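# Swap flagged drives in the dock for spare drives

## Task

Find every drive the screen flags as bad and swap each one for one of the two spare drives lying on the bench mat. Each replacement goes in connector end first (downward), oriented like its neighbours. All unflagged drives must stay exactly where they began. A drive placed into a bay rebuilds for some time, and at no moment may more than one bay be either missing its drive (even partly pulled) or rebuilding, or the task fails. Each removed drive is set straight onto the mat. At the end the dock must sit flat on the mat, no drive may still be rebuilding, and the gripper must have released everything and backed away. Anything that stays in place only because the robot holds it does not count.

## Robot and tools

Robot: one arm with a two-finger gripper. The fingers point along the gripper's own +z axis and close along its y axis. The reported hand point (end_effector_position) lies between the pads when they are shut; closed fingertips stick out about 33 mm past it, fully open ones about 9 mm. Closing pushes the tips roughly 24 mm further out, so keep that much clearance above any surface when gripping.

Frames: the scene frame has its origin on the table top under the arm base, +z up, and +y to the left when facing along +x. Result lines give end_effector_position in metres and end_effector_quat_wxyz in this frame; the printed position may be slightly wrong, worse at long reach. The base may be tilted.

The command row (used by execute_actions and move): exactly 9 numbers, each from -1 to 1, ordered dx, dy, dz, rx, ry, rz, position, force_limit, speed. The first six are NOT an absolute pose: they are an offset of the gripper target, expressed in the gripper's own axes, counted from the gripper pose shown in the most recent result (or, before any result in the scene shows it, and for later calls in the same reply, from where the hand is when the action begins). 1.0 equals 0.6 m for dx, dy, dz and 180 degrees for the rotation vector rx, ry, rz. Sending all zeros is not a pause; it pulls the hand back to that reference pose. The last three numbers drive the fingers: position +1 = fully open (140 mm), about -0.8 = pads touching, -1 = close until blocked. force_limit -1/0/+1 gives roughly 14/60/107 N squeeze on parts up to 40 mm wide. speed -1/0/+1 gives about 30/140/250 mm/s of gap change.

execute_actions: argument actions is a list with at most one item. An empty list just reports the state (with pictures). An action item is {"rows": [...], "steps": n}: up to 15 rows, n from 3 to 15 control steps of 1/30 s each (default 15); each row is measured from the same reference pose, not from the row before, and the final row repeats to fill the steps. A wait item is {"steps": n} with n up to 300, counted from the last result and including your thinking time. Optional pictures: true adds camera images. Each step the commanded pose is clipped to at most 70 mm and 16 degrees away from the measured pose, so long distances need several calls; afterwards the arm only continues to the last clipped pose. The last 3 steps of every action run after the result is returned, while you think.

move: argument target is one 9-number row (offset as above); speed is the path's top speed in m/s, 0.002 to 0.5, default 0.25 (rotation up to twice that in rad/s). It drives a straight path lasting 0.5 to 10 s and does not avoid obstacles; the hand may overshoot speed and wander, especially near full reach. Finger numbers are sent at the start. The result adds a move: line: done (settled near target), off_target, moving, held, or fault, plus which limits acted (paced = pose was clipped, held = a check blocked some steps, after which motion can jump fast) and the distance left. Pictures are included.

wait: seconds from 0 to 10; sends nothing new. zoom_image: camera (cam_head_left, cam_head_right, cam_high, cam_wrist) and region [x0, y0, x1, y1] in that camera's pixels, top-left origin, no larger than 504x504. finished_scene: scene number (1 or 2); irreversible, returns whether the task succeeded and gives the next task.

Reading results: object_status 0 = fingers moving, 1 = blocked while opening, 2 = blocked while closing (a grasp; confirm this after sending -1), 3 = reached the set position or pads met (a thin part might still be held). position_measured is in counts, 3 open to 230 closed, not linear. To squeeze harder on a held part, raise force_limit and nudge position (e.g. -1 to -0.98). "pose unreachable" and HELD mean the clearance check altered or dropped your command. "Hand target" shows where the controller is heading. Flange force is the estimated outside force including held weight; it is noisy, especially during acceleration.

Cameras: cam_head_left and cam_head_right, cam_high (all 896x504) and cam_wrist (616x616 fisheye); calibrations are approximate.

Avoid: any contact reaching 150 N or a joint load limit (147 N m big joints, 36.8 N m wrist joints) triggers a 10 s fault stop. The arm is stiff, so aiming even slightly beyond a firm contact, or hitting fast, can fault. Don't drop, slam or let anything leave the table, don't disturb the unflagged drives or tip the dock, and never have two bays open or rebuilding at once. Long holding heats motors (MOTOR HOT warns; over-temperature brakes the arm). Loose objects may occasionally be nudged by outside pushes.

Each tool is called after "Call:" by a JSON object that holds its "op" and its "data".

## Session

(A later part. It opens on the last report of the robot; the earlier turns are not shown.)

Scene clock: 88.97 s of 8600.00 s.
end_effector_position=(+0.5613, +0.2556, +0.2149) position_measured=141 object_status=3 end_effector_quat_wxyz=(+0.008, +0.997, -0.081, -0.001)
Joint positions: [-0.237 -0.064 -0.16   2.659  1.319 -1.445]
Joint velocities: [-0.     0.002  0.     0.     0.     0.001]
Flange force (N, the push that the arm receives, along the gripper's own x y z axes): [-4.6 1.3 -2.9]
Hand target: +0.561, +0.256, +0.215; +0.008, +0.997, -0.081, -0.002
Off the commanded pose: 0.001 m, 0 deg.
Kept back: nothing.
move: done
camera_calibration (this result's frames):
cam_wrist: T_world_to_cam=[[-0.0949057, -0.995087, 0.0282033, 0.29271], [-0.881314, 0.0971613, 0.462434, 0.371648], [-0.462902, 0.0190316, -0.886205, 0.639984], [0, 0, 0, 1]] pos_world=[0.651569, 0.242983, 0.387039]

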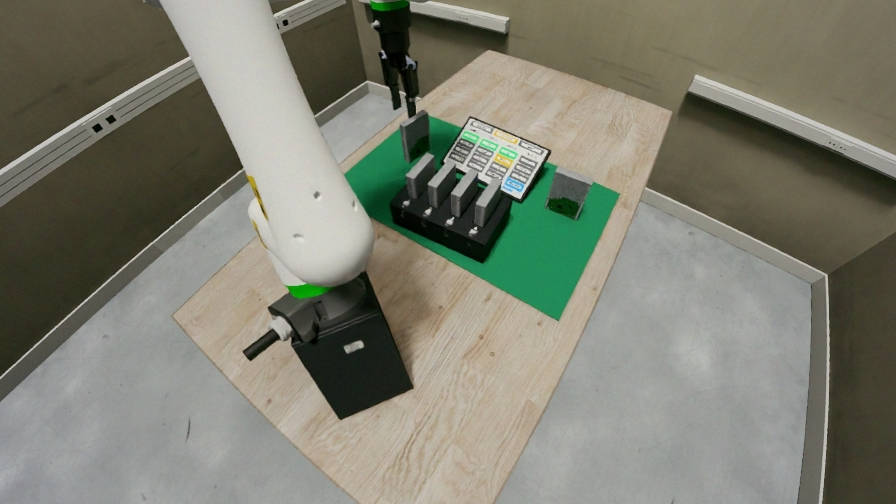

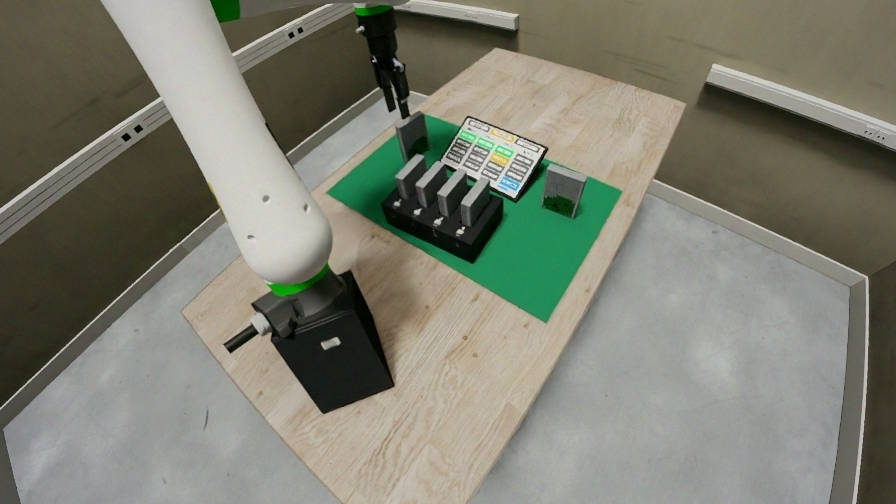

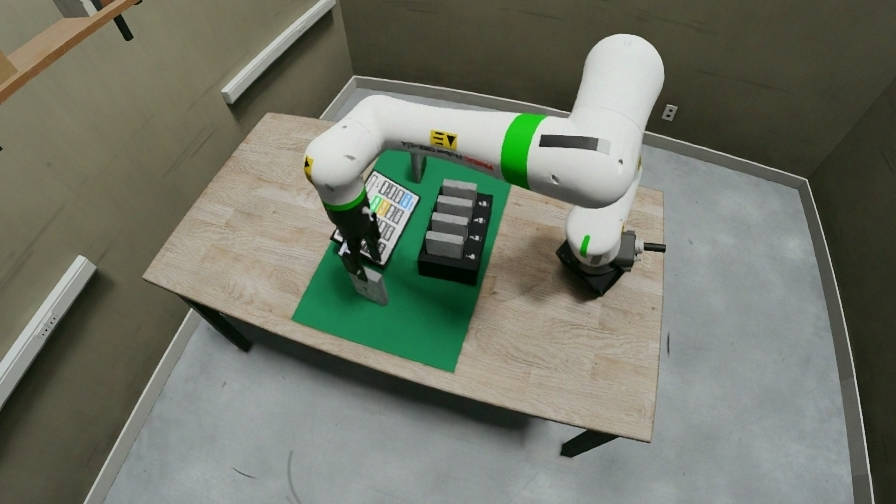

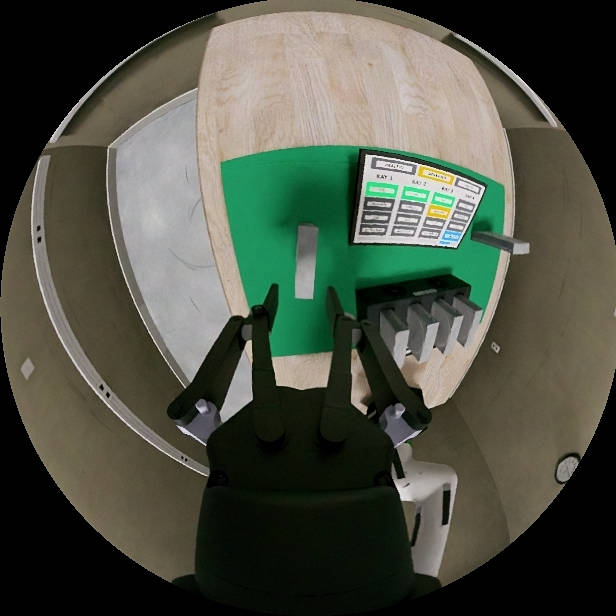

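Call:
{"op": "move", "data": {"target": [-0.315,0.57,-0.025,0.005,0,-0.078,-1,0,0]}}

Call:
{"op": "wait", "data": {"seconds": 8}}

Scene clock: 91.23 s of 8600.00 s.
end_effector_position=(+0.3212, -0.0514, +0.2356) position_measured=233 object_status=3 end_effector_quat_wxyz=(+0.000, +0.999, +0.041, -0.001)
Joint positions: [-1.306 -0.28  -0.723  2.765  1.492 -0.115]
Joint velocities: [-0.001  0.001 -0.001 -0.     0.001  0.001]
Flange force (N, the push that the arm receives, along the gripper's own x y z axes): [6.2 0.8 -3.7]
Hand target: +0.321, -0.051, +0.236; +0.000, +0.999, +0.041, -0.001
Off the commanded pose: 0.002 m, 0 deg.
Kept back: nothing.
move: done
camera_calibration (this result's frames):
cam_wrist: T_world_to_cam=[[0.149447, -0.988687, 0.0128075, -0.110663], [-0.877854, -0.126711, 0.461862, 0.16779], [-0.455014, -0.080267, -0.886859, 0.545609], [0, 0, 0, 1]] pos_world=[0.412093, -0.0443562, 0.4078]

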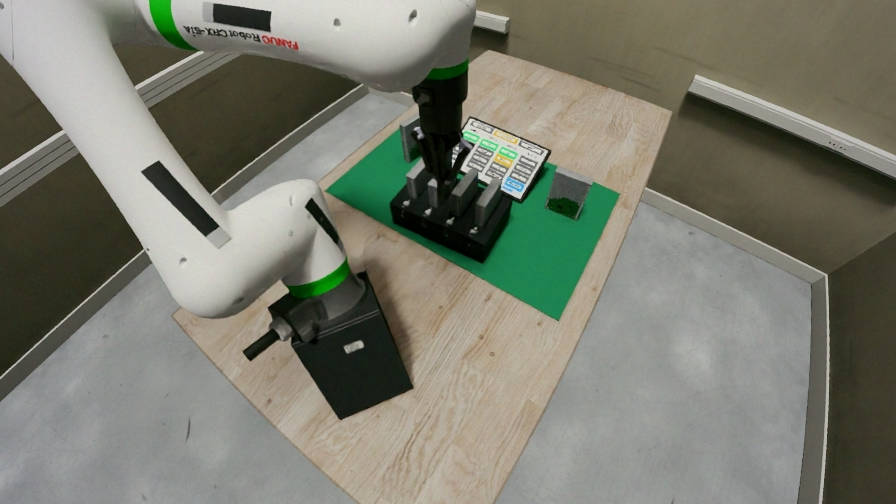

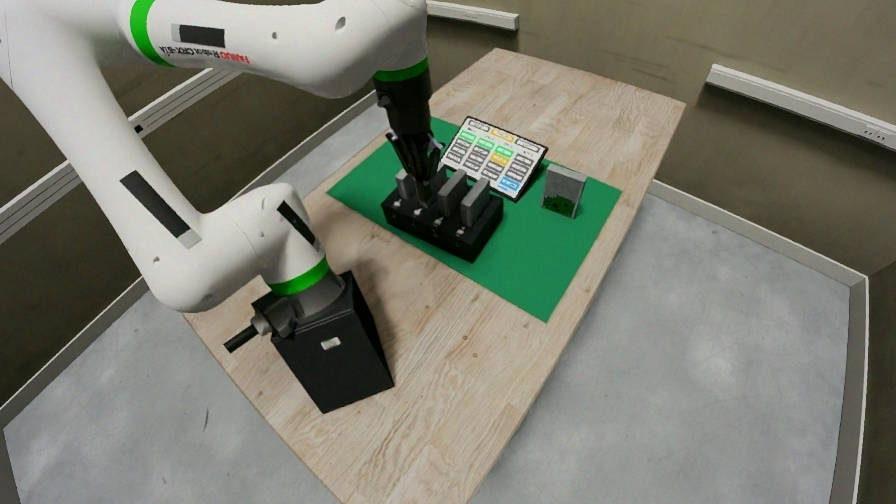

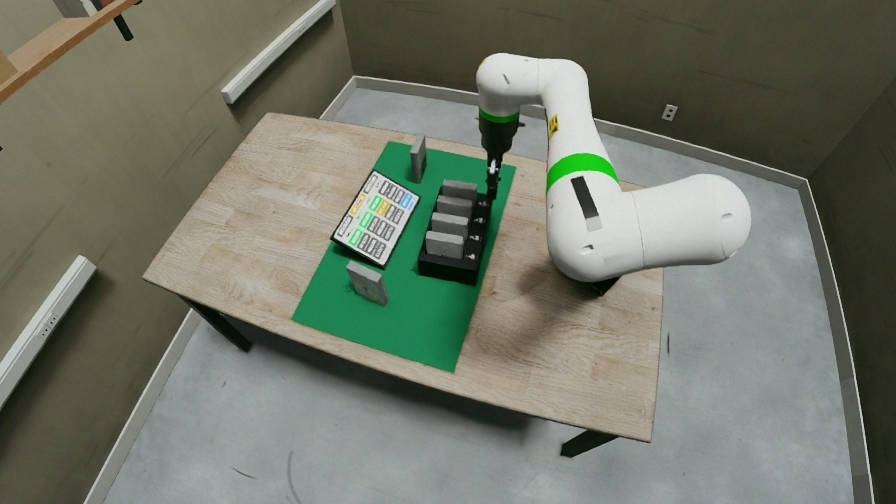

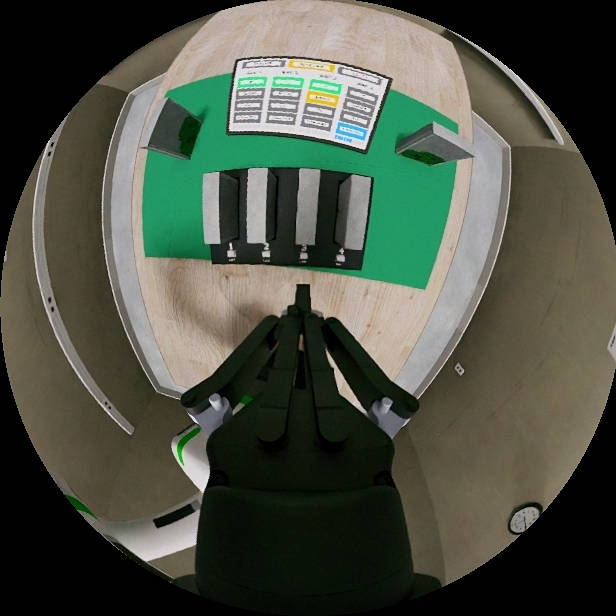

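Scene clock: 99.23 s of 8600.00 s.
end_effector_position=(+0.3213, -0.0514, +0.2357) position_measured=233 object_status=3 end_effector_quat_wxyz=(+0.000, +0.999, +0.041, -0.001)
Joint positions: [-1.306 -0.28  -0.723  2.765  1.492 -0.115]
Joint velocities: [-0.001  0.     0.002 -0.     0.     0.001]
Flange force (N, the push that the arm receives, along the gripper's own x y z axes): [1.8 0.5 0.0]
Hand target: +0.321, -0.051, +0.236; +0.000, +0.999, +0.041, -0.001
Off the commanded pose: 0.002 m, 0 deg.
Kept back: nothing.
Steps of this call (steps 1 to 240: nothing new was sent). Readings (end_effector_position | what the end effector reports):
1: (+0.3212, -0.0514, +0.2356) | position_measured=233 object_status=3
2: (+0.3212, -0.0514, +0.2356) | position_measured=233 object_status=3
4: (+0.3212, -0.0514, +0.2356) | position_measured=233 object_status=3
8: (+0.3212, -0.0514, +0.2356) | position_measured=233 object_status=3
240: the state above
camera_calibration (this result's frames):
cam_wrist: T_world_to_cam=[[0.149405, -0.988693, 0.0127925, -0.110657], [-0.877897, -0.126687, 0.461787, 0.167834], [-0.454945, -0.0802238, -0.886899, 0.545615], [0, 0, 0, 1]] pos_world=[0.412099, -0.0443717, 0.407818]

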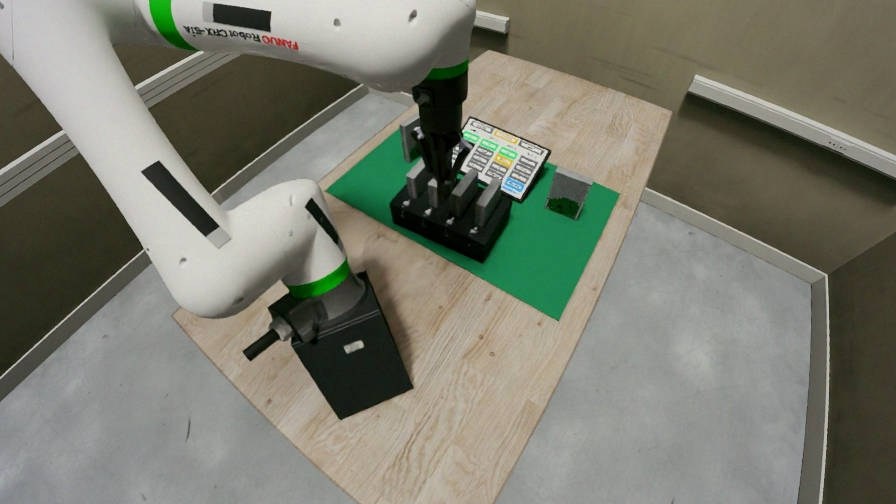

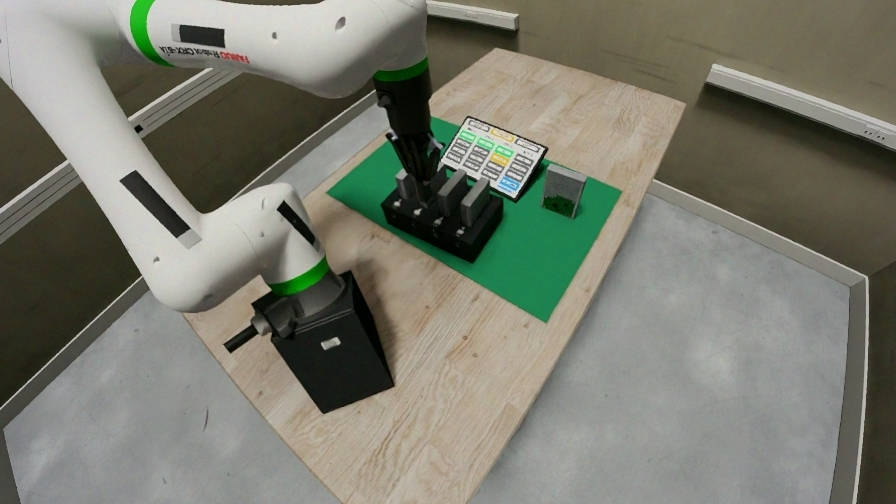

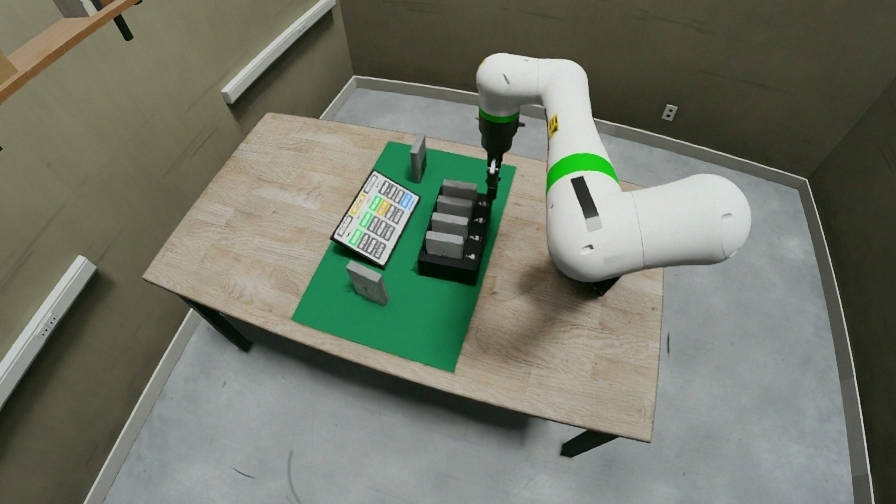

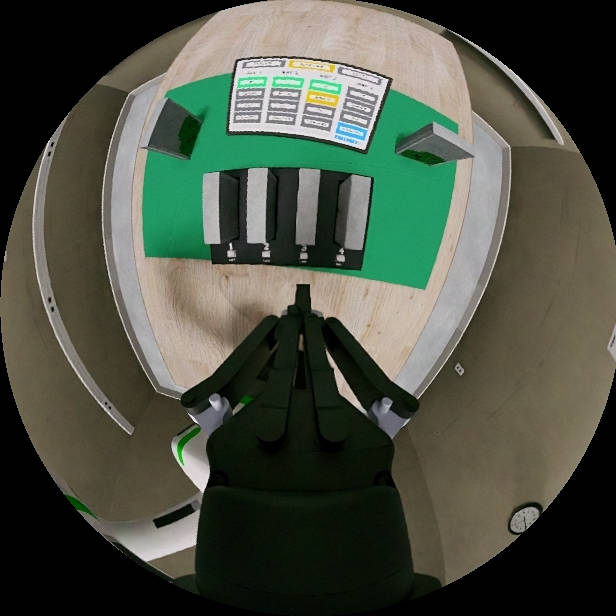

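Call:
{"op": "move", "data": {"target": [0.047,-0.003,0.155,0,0,0.004,-1,0,0], "speed": 0.1}}

Call:
{"op": "wait", "data": {"seconds": 8}}

Scene clock: 100.77 s of 8600.00 s.
end_effector_position=(+0.3490, -0.0476, +0.1427) position_measured=233 object_status=3 end_effector_quat_wxyz=(+0.000, +0.999, +0.035, -0.001)
Joint positions: [-1.079 -0.164 -0.845  2.66   1.197 -0.207]
Joint velocities: [ 0.001  0.    -0.001 -0.001  0.    -0.   ]
Flange force (N, the push that the arm receives, along the gripper's own x y z axes): [-4.1 0.7 -4.0]
Hand target: +0.349, -0.048, +0.143; +0.000, +0.999, +0.035, -0.001
Off the commanded pose: 0.000 m, 0 deg.
Kept back: nothing.
move: done
camera_calibration (this result's frames):
cam_wrist: T_world_to_cam=[[0.136671, -0.990537, 0.0125883, -0.10546], [-0.879521, -0.115486, 0.461633, 0.236684], [-0.455811, -0.0741633, -0.886982, 0.47666], [0, 0, 0, 1]] pos_world=[0.439849, -0.0417776, 0.314855]

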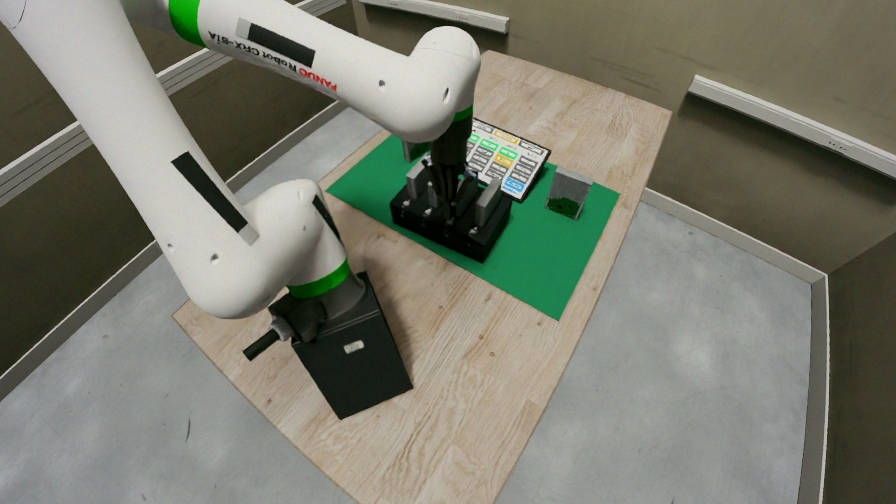

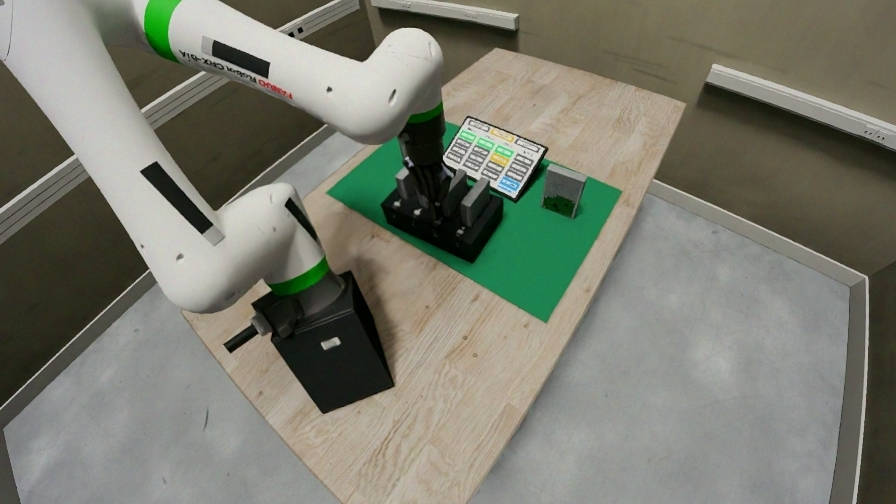

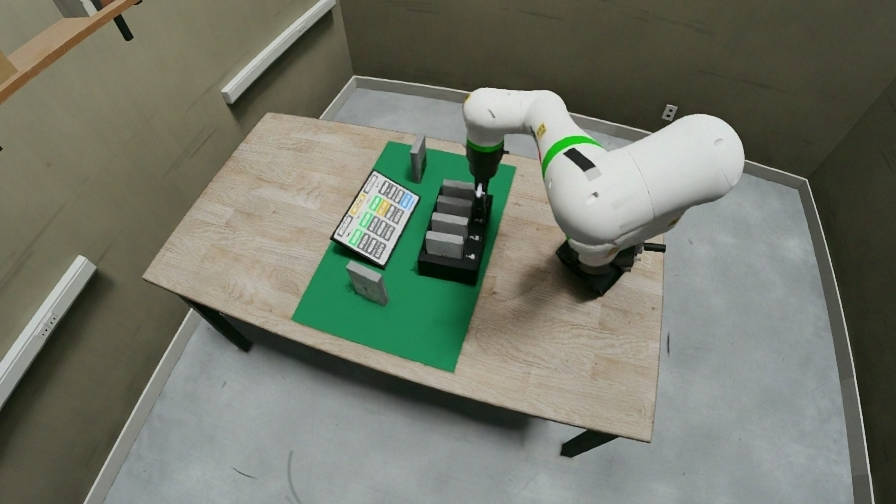

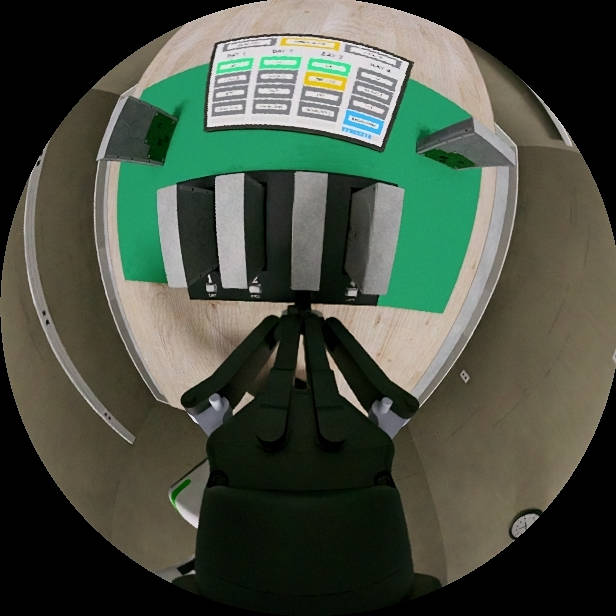

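Scene clock: 108.77 s of 8600.00 s.
end_effector_position=(+0.3490, -0.0476, +0.1427) position_measured=233 object_status=3 end_effector_quat_wxyz=(+0.000, +0.999, +0.035, -0.001)
Joint positions: [-1.079 -0.164 -0.845  2.66   1.197 -0.207]
Joint velocities: [ 0.    -0.     0.001 -0.    -0.     0.001]
Flange force (N, the push that the arm receives, along the gripper's own x y z axes): [1.5 -6.5 0.8]
Hand target: +0.349, -0.048, +0.143; +0.000, +0.999, +0.035, -0.001
Off the commanded pose: 0.000 m, 0 deg.
Kept back: nothing.
Steps of this call (steps 1 to 240: nothing new was sent). Readings (end_effector_position | what the end effector reports):
1: (+0.3490, -0.0476, +0.1427) | position_measured=233 object_status=3
2: (+0.3490, -0.0476, +0.1427) | position_measured=233 object_status=3
4: (+0.3490, -0.0476, +0.1427) | position_measured=233 object_status=3
8: (+0.3490, -0.0476, +0.1427) | position_measured=233 object_status=3
240: the state above
camera_calibration (this result's frames):
cam_wrist: T_world_to_cam=[[0.136671, -0.990537, 0.0125493, -0.105446], [-0.87951, -0.115503, 0.461651, 0.236681], [-0.455832, -0.0741313, -0.886973, 0.476652], [0, 0, 0, 1]] pos_world=[0.439848, -0.0417757, 0.314837]

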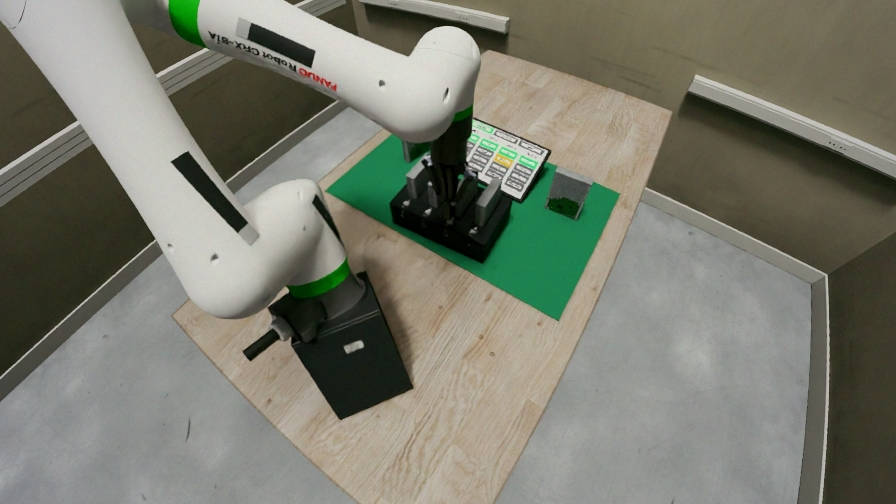

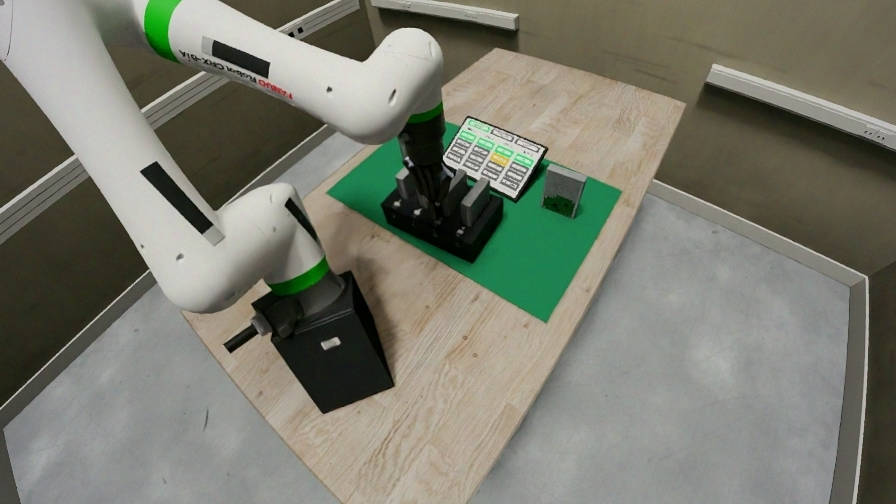

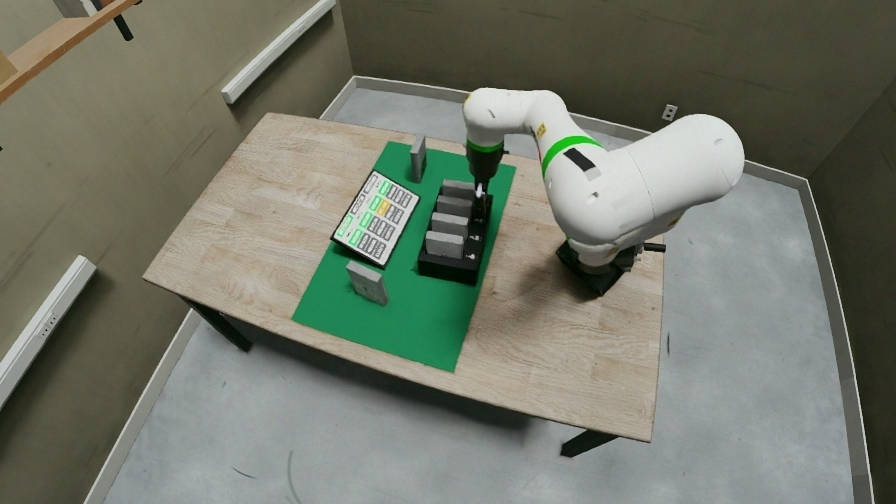

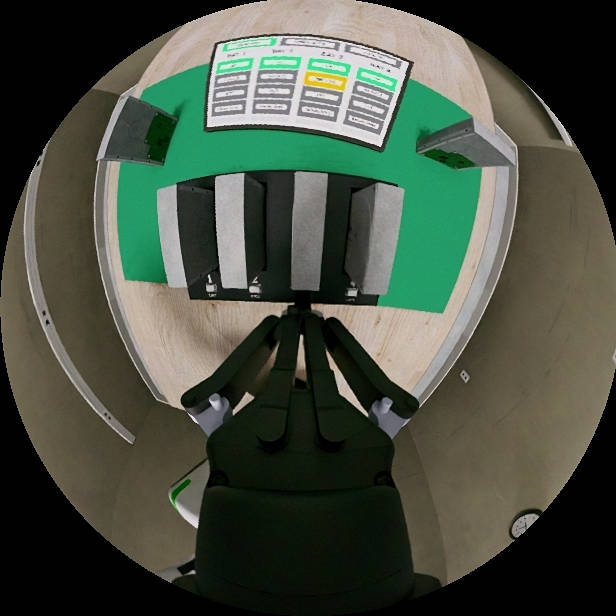

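Call:
{"op": "execute_actions", "data": {"actions": []}}

Scene clock: 109.10 s of 8600.00 s.
end_effector_position=(+0.3490, -0.0476, +0.1427) position_measured=233 object_status=3 end_effector_quat_wxyz=(+0.000, +0.999, +0.035, -0.001)
Joint positions: [-1.079 -0.164 -0.845  2.66   1.197 -0.207]
Joint velocities: [ 0.    -0.002  0.     0.    -0.    -0.   ]
Flange force (N, the push that the arm receives, along the gripper's own x y z axes): [-5.7 -4.6 -3.2]
Hand target: +0.349, -0.048, +0.143; +0.000, +0.999, +0.035, -0.001
Off the commanded pose: 0.000 m, 0 deg.
Kept back: nothing.
Steps of this call (steps 1 to 10: nothing new was sent). Readings (end_effector_position | what the end effector reports):
1: (+0.3490, -0.0476, +0.1427) | position_measured=233 object_status=3
2: (+0.3490, -0.0476, +0.1427) | position_measured=233 object_status=3
4: (+0.3490, -0.0476, +0.1427) | position_measured=233 object_status=3
8: (+0.3490, -0.0476, +0.1427) | position_measured=233 object_status=3
10: the state above
camera_calibration (this result's frames):
cam_wrist: T_world_to_cam=[[0.136671, -0.990537, 0.0125496, -0.105446], [-0.87951, -0.115503, 0.46165, 0.236681], [-0.455832, -0.0741315, -0.886973, 0.476653], [0, 0, 0, 1]] pos_world=[0.439849, -0.0417758, 0.314837]

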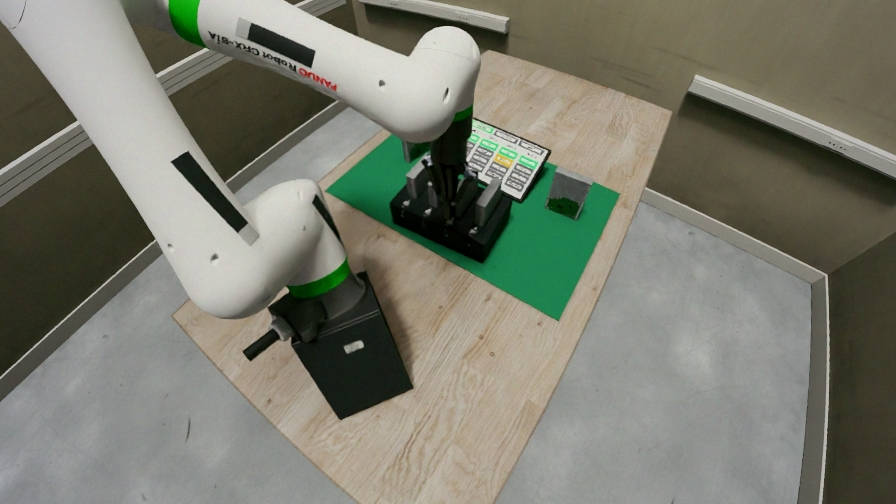

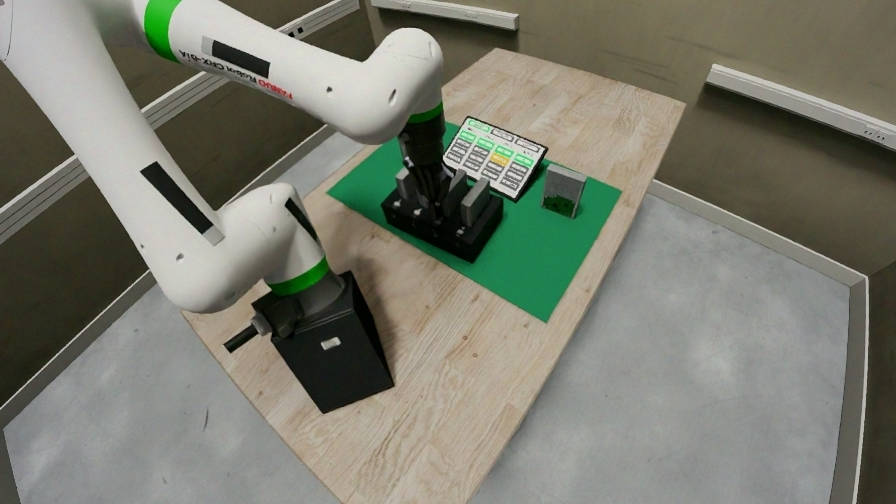

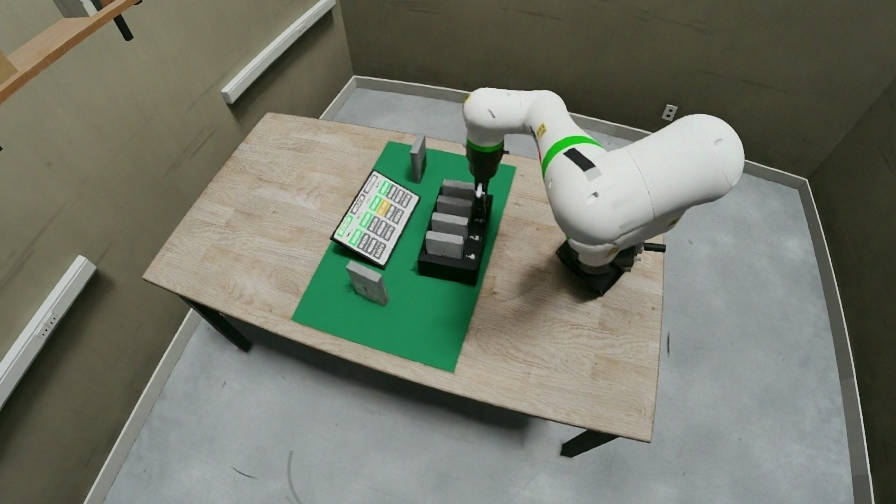

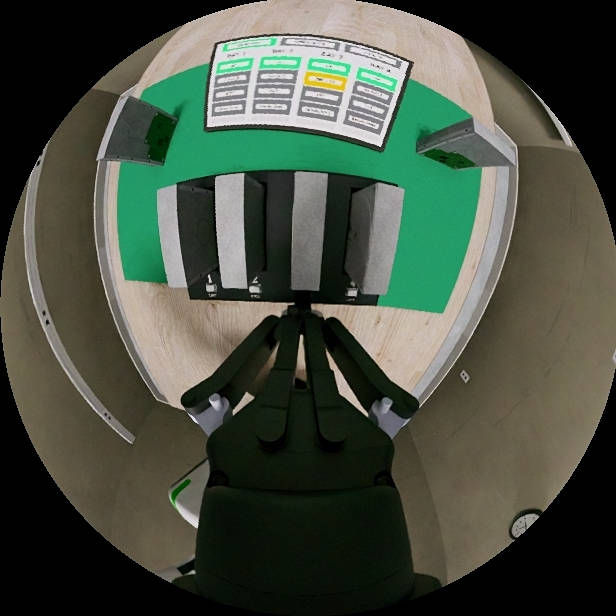

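Call:
{"op": "move", "data": {"target": [0,0,0.0315,0,0,0,-1,0,0], "speed": 0.015}}

Call:
{"op": "move", "data": {"target": [0,0,-0.17,0,0,0,-1,0,0]}}

Call:
{"op": "move", "data": {"target": [0.138,0.004,0,0,0,0,-0.25,0,0]}}

Scene clock: 110.80 s of 8600.00 s.
end_effector_position=(+0.3489, -0.0477, +0.1238) position_measured=233 object_status=3 end_effector_quat_wxyz=(+0.000, +0.999, +0.035, -0.001)
Joint positions: [-1.047 -0.138 -0.874  2.637  1.138 -0.201]
Joint velocities: [-0.001  0.    -0.001 -0.     0.     0.001]
Flange force (N, the push that the arm receives, along the gripper's own x y z axes): [4.3 0.1 -4.7]
Hand target: +0.349, -0.048, +0.124; +0.000, +0.999, +0.035, -0.001
Off the commanded pose: 0.000 m, 0 deg.
Kept back: nothing.
move: done
camera_calibration (this result's frames):
cam_wrist: T_world_to_cam=[[0.136603, -0.990546, 0.0125429, -0.105266], [-0.879545, -0.11545, 0.461597, 0.245388], [-0.455785, -0.0740874, -0.887001, 0.459875], [0, 0, 0, 1]] pos_world=[0.439814, -0.0418697, 0.29596]

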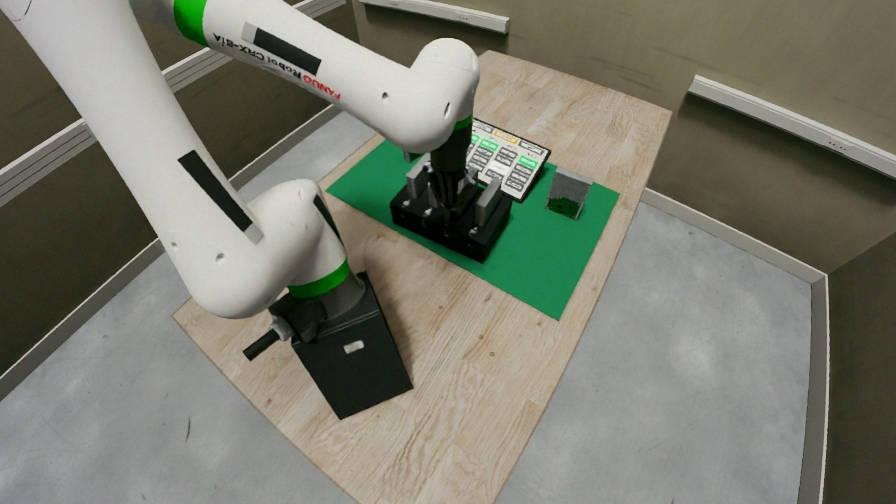

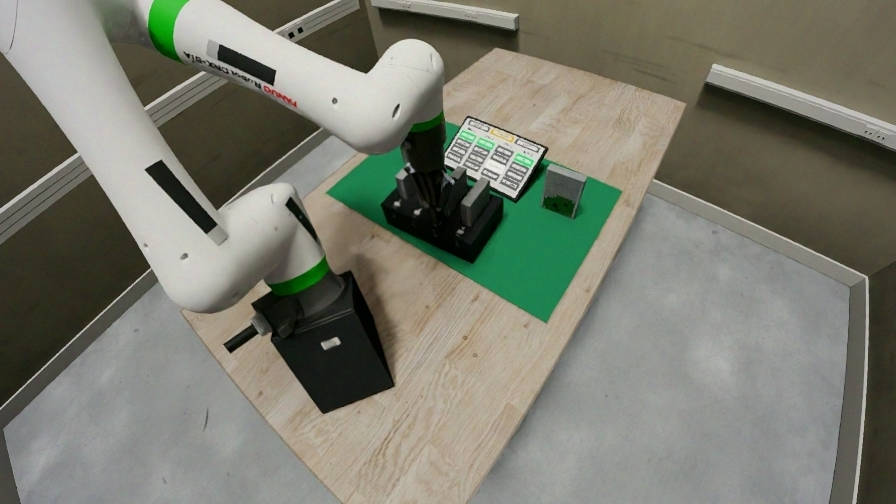

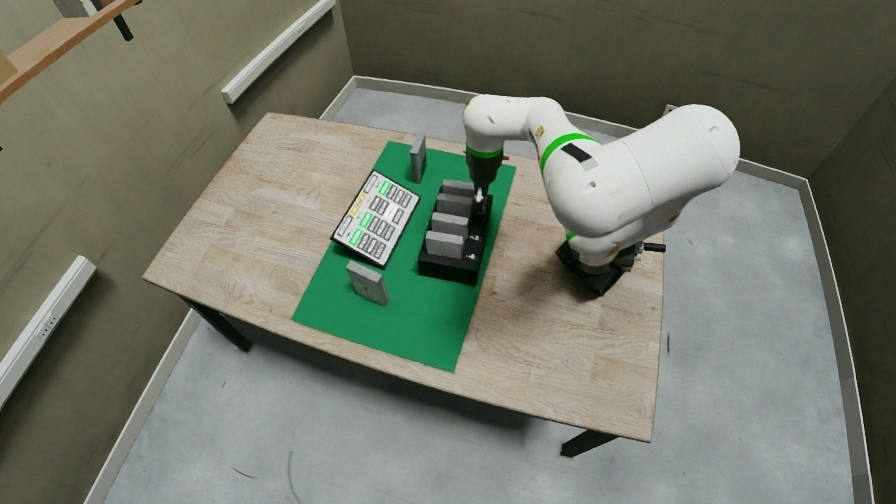

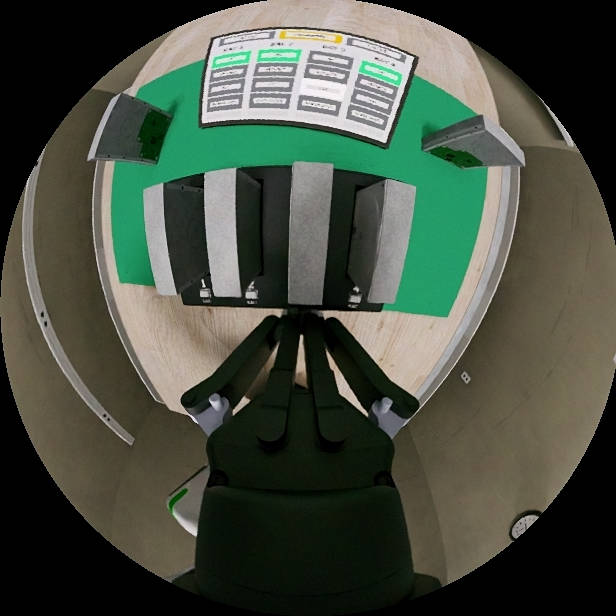

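Scene clock: 111.67 s of 8600.00 s.
end_effector_position=(+0.3491, -0.0472, +0.2257) position_measured=233 object_status=3 end_effector_quat_wxyz=(+0.000, +0.999, +0.035, -0.001)
Joint positions: [-1.202 -0.235 -0.699  2.727  1.438 -0.206]
Joint velocities: [-0.001 -0.    -0.001  0.     0.     0.001]
Flange force (N, the push that the arm receives, along the gripper's own x y z axes): [2.8 0.0 -1.4]
Hand target: +0.349, -0.047, +0.226; +0.000, +0.999, +0.035, -0.001
Off the commanded pose: 0.000 m, 0 deg.
Kept back: nothing.
move: done
camera_calibration (this result's frames):
cam_wrist: T_world_to_cam=[[0.136966, -0.990495, 0.012632, -0.106267], [-0.879393, -0.115713, 0.46182, 0.198442], [-0.455969, -0.0743622, -0.886884, 0.550433], [0, 0, 0, 1]] pos_world=[0.440044, -0.0413627, 0.397868]

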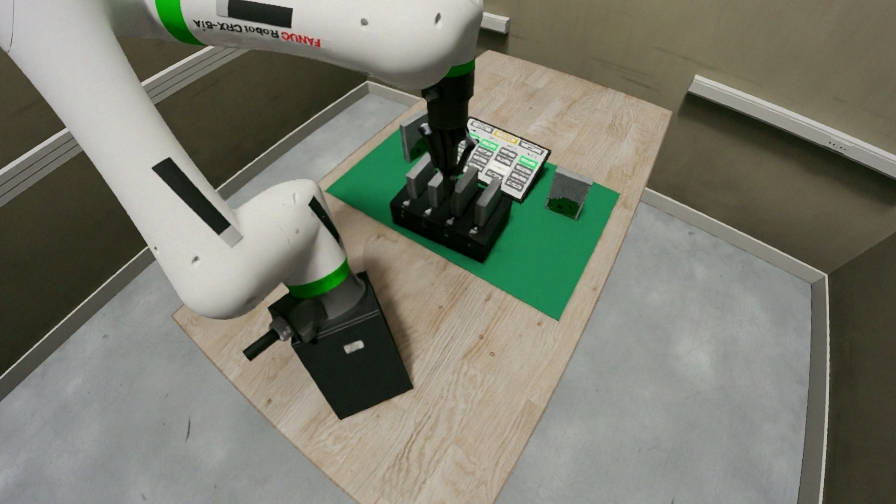

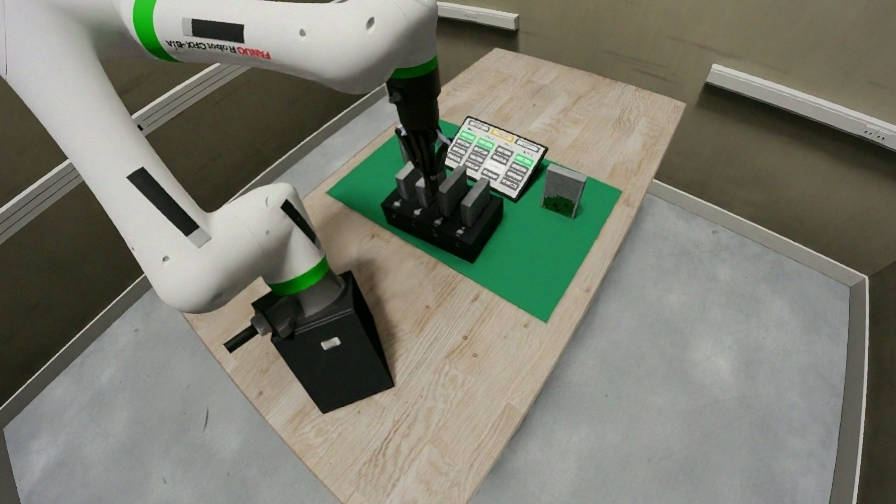

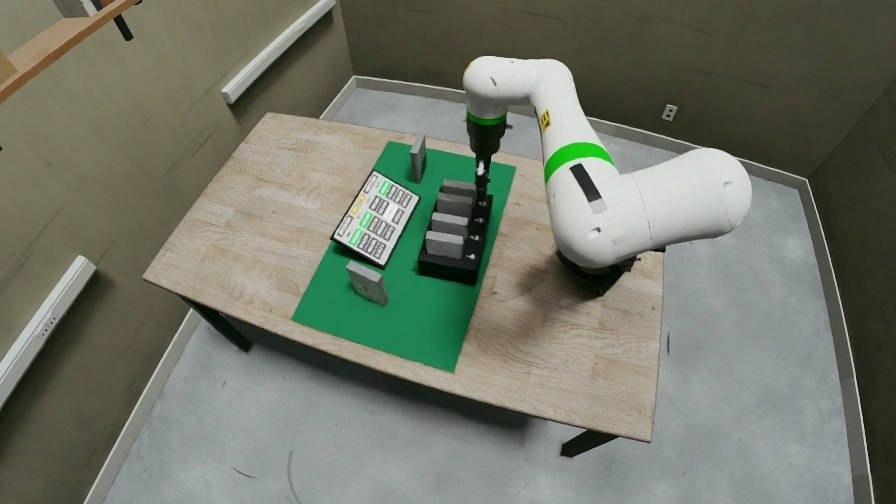

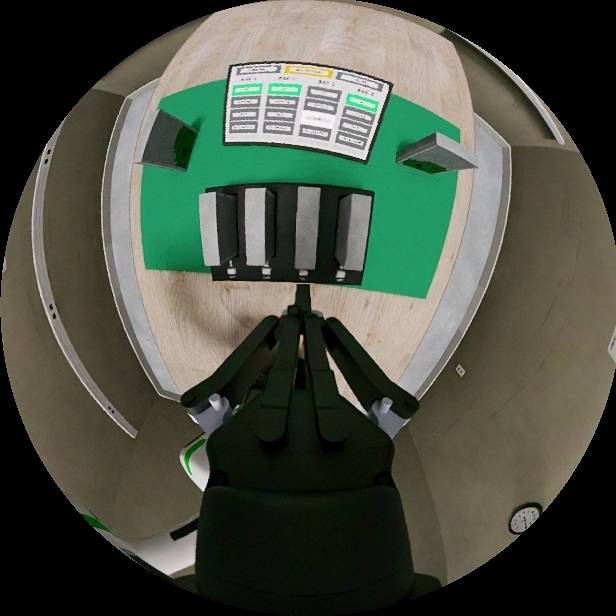

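Scene clock: 112.47 s of 8600.00 s.
end_effector_position=(+0.4317, -0.0436, +0.2256) position_measured=160 object_status=3 end_effector_quat_wxyz=(+0.000, +0.999, +0.035, -0.001)
Joint positions: [-0.992 -0.088 -0.537  2.664  1.37  -0.386]
Joint velocities: [ 0.    -0.001  0.001  0.002  0.001  0.001]
Flange force (N, the push that the arm receives, along the gripper's own x y z axes): [-2.3 -4.2 0.5]
Hand target: +0.432, -0.044, +0.226; +0.000, +0.999, +0.035, -0.001
Off the commanded pose: 0.000 m, 0 deg.
Kept back: nothing.
move: done
camera_calibration (this result's frames):
cam_wrist: T_world_to_cam=[[0.136954, -0.990501, 0.012276, -0.113872], [-0.879345, -0.115861, 0.461875, 0.27151], [-0.456066, -0.0740506, -0.88686, 0.588365], [0, 0, 0, 1]] pos_world=[0.522679, -0.0377646, 0.397791]

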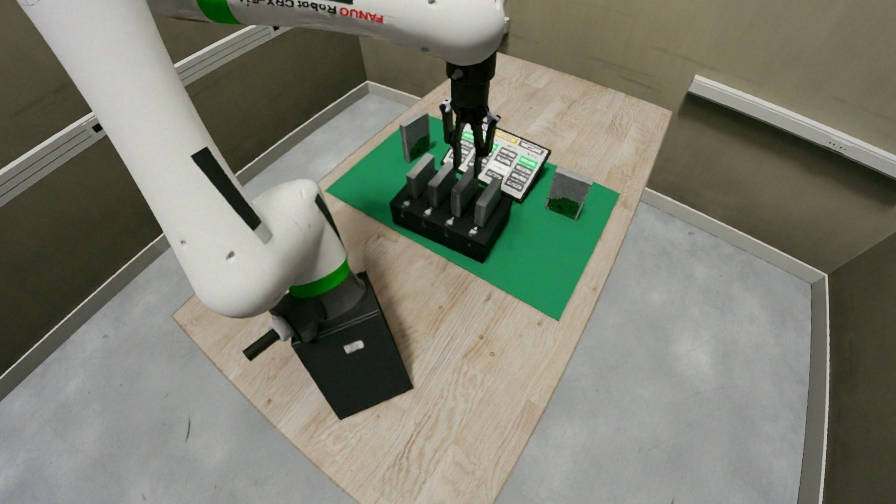

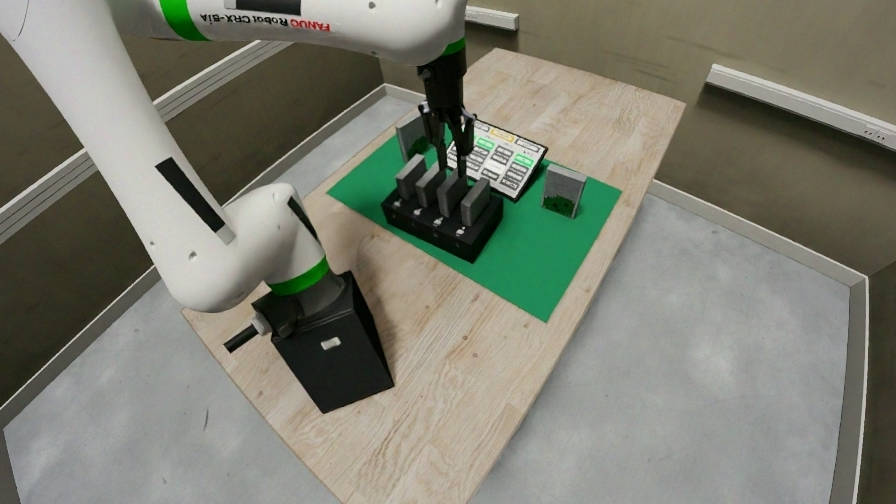

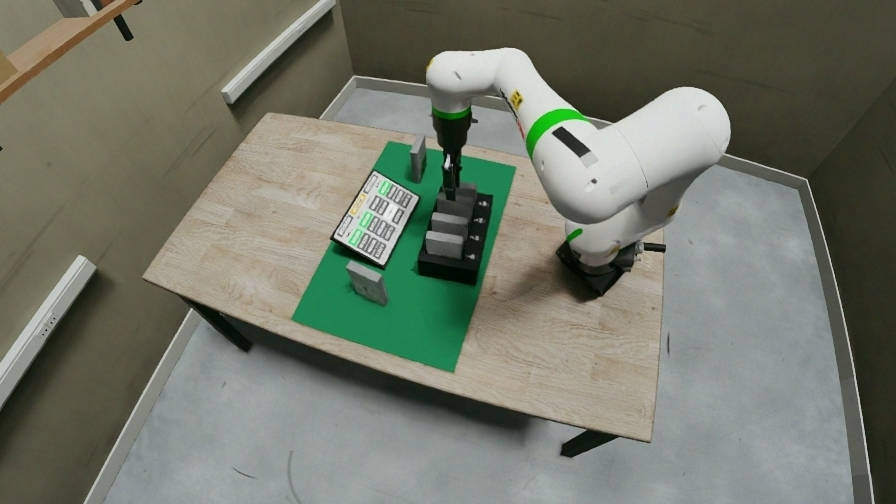

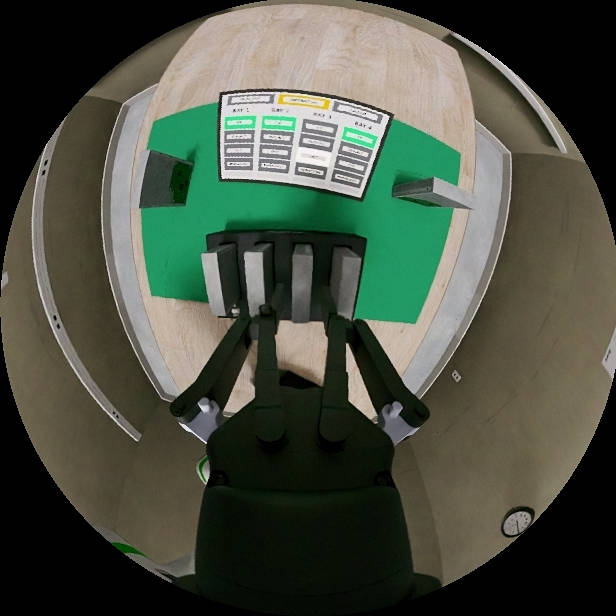

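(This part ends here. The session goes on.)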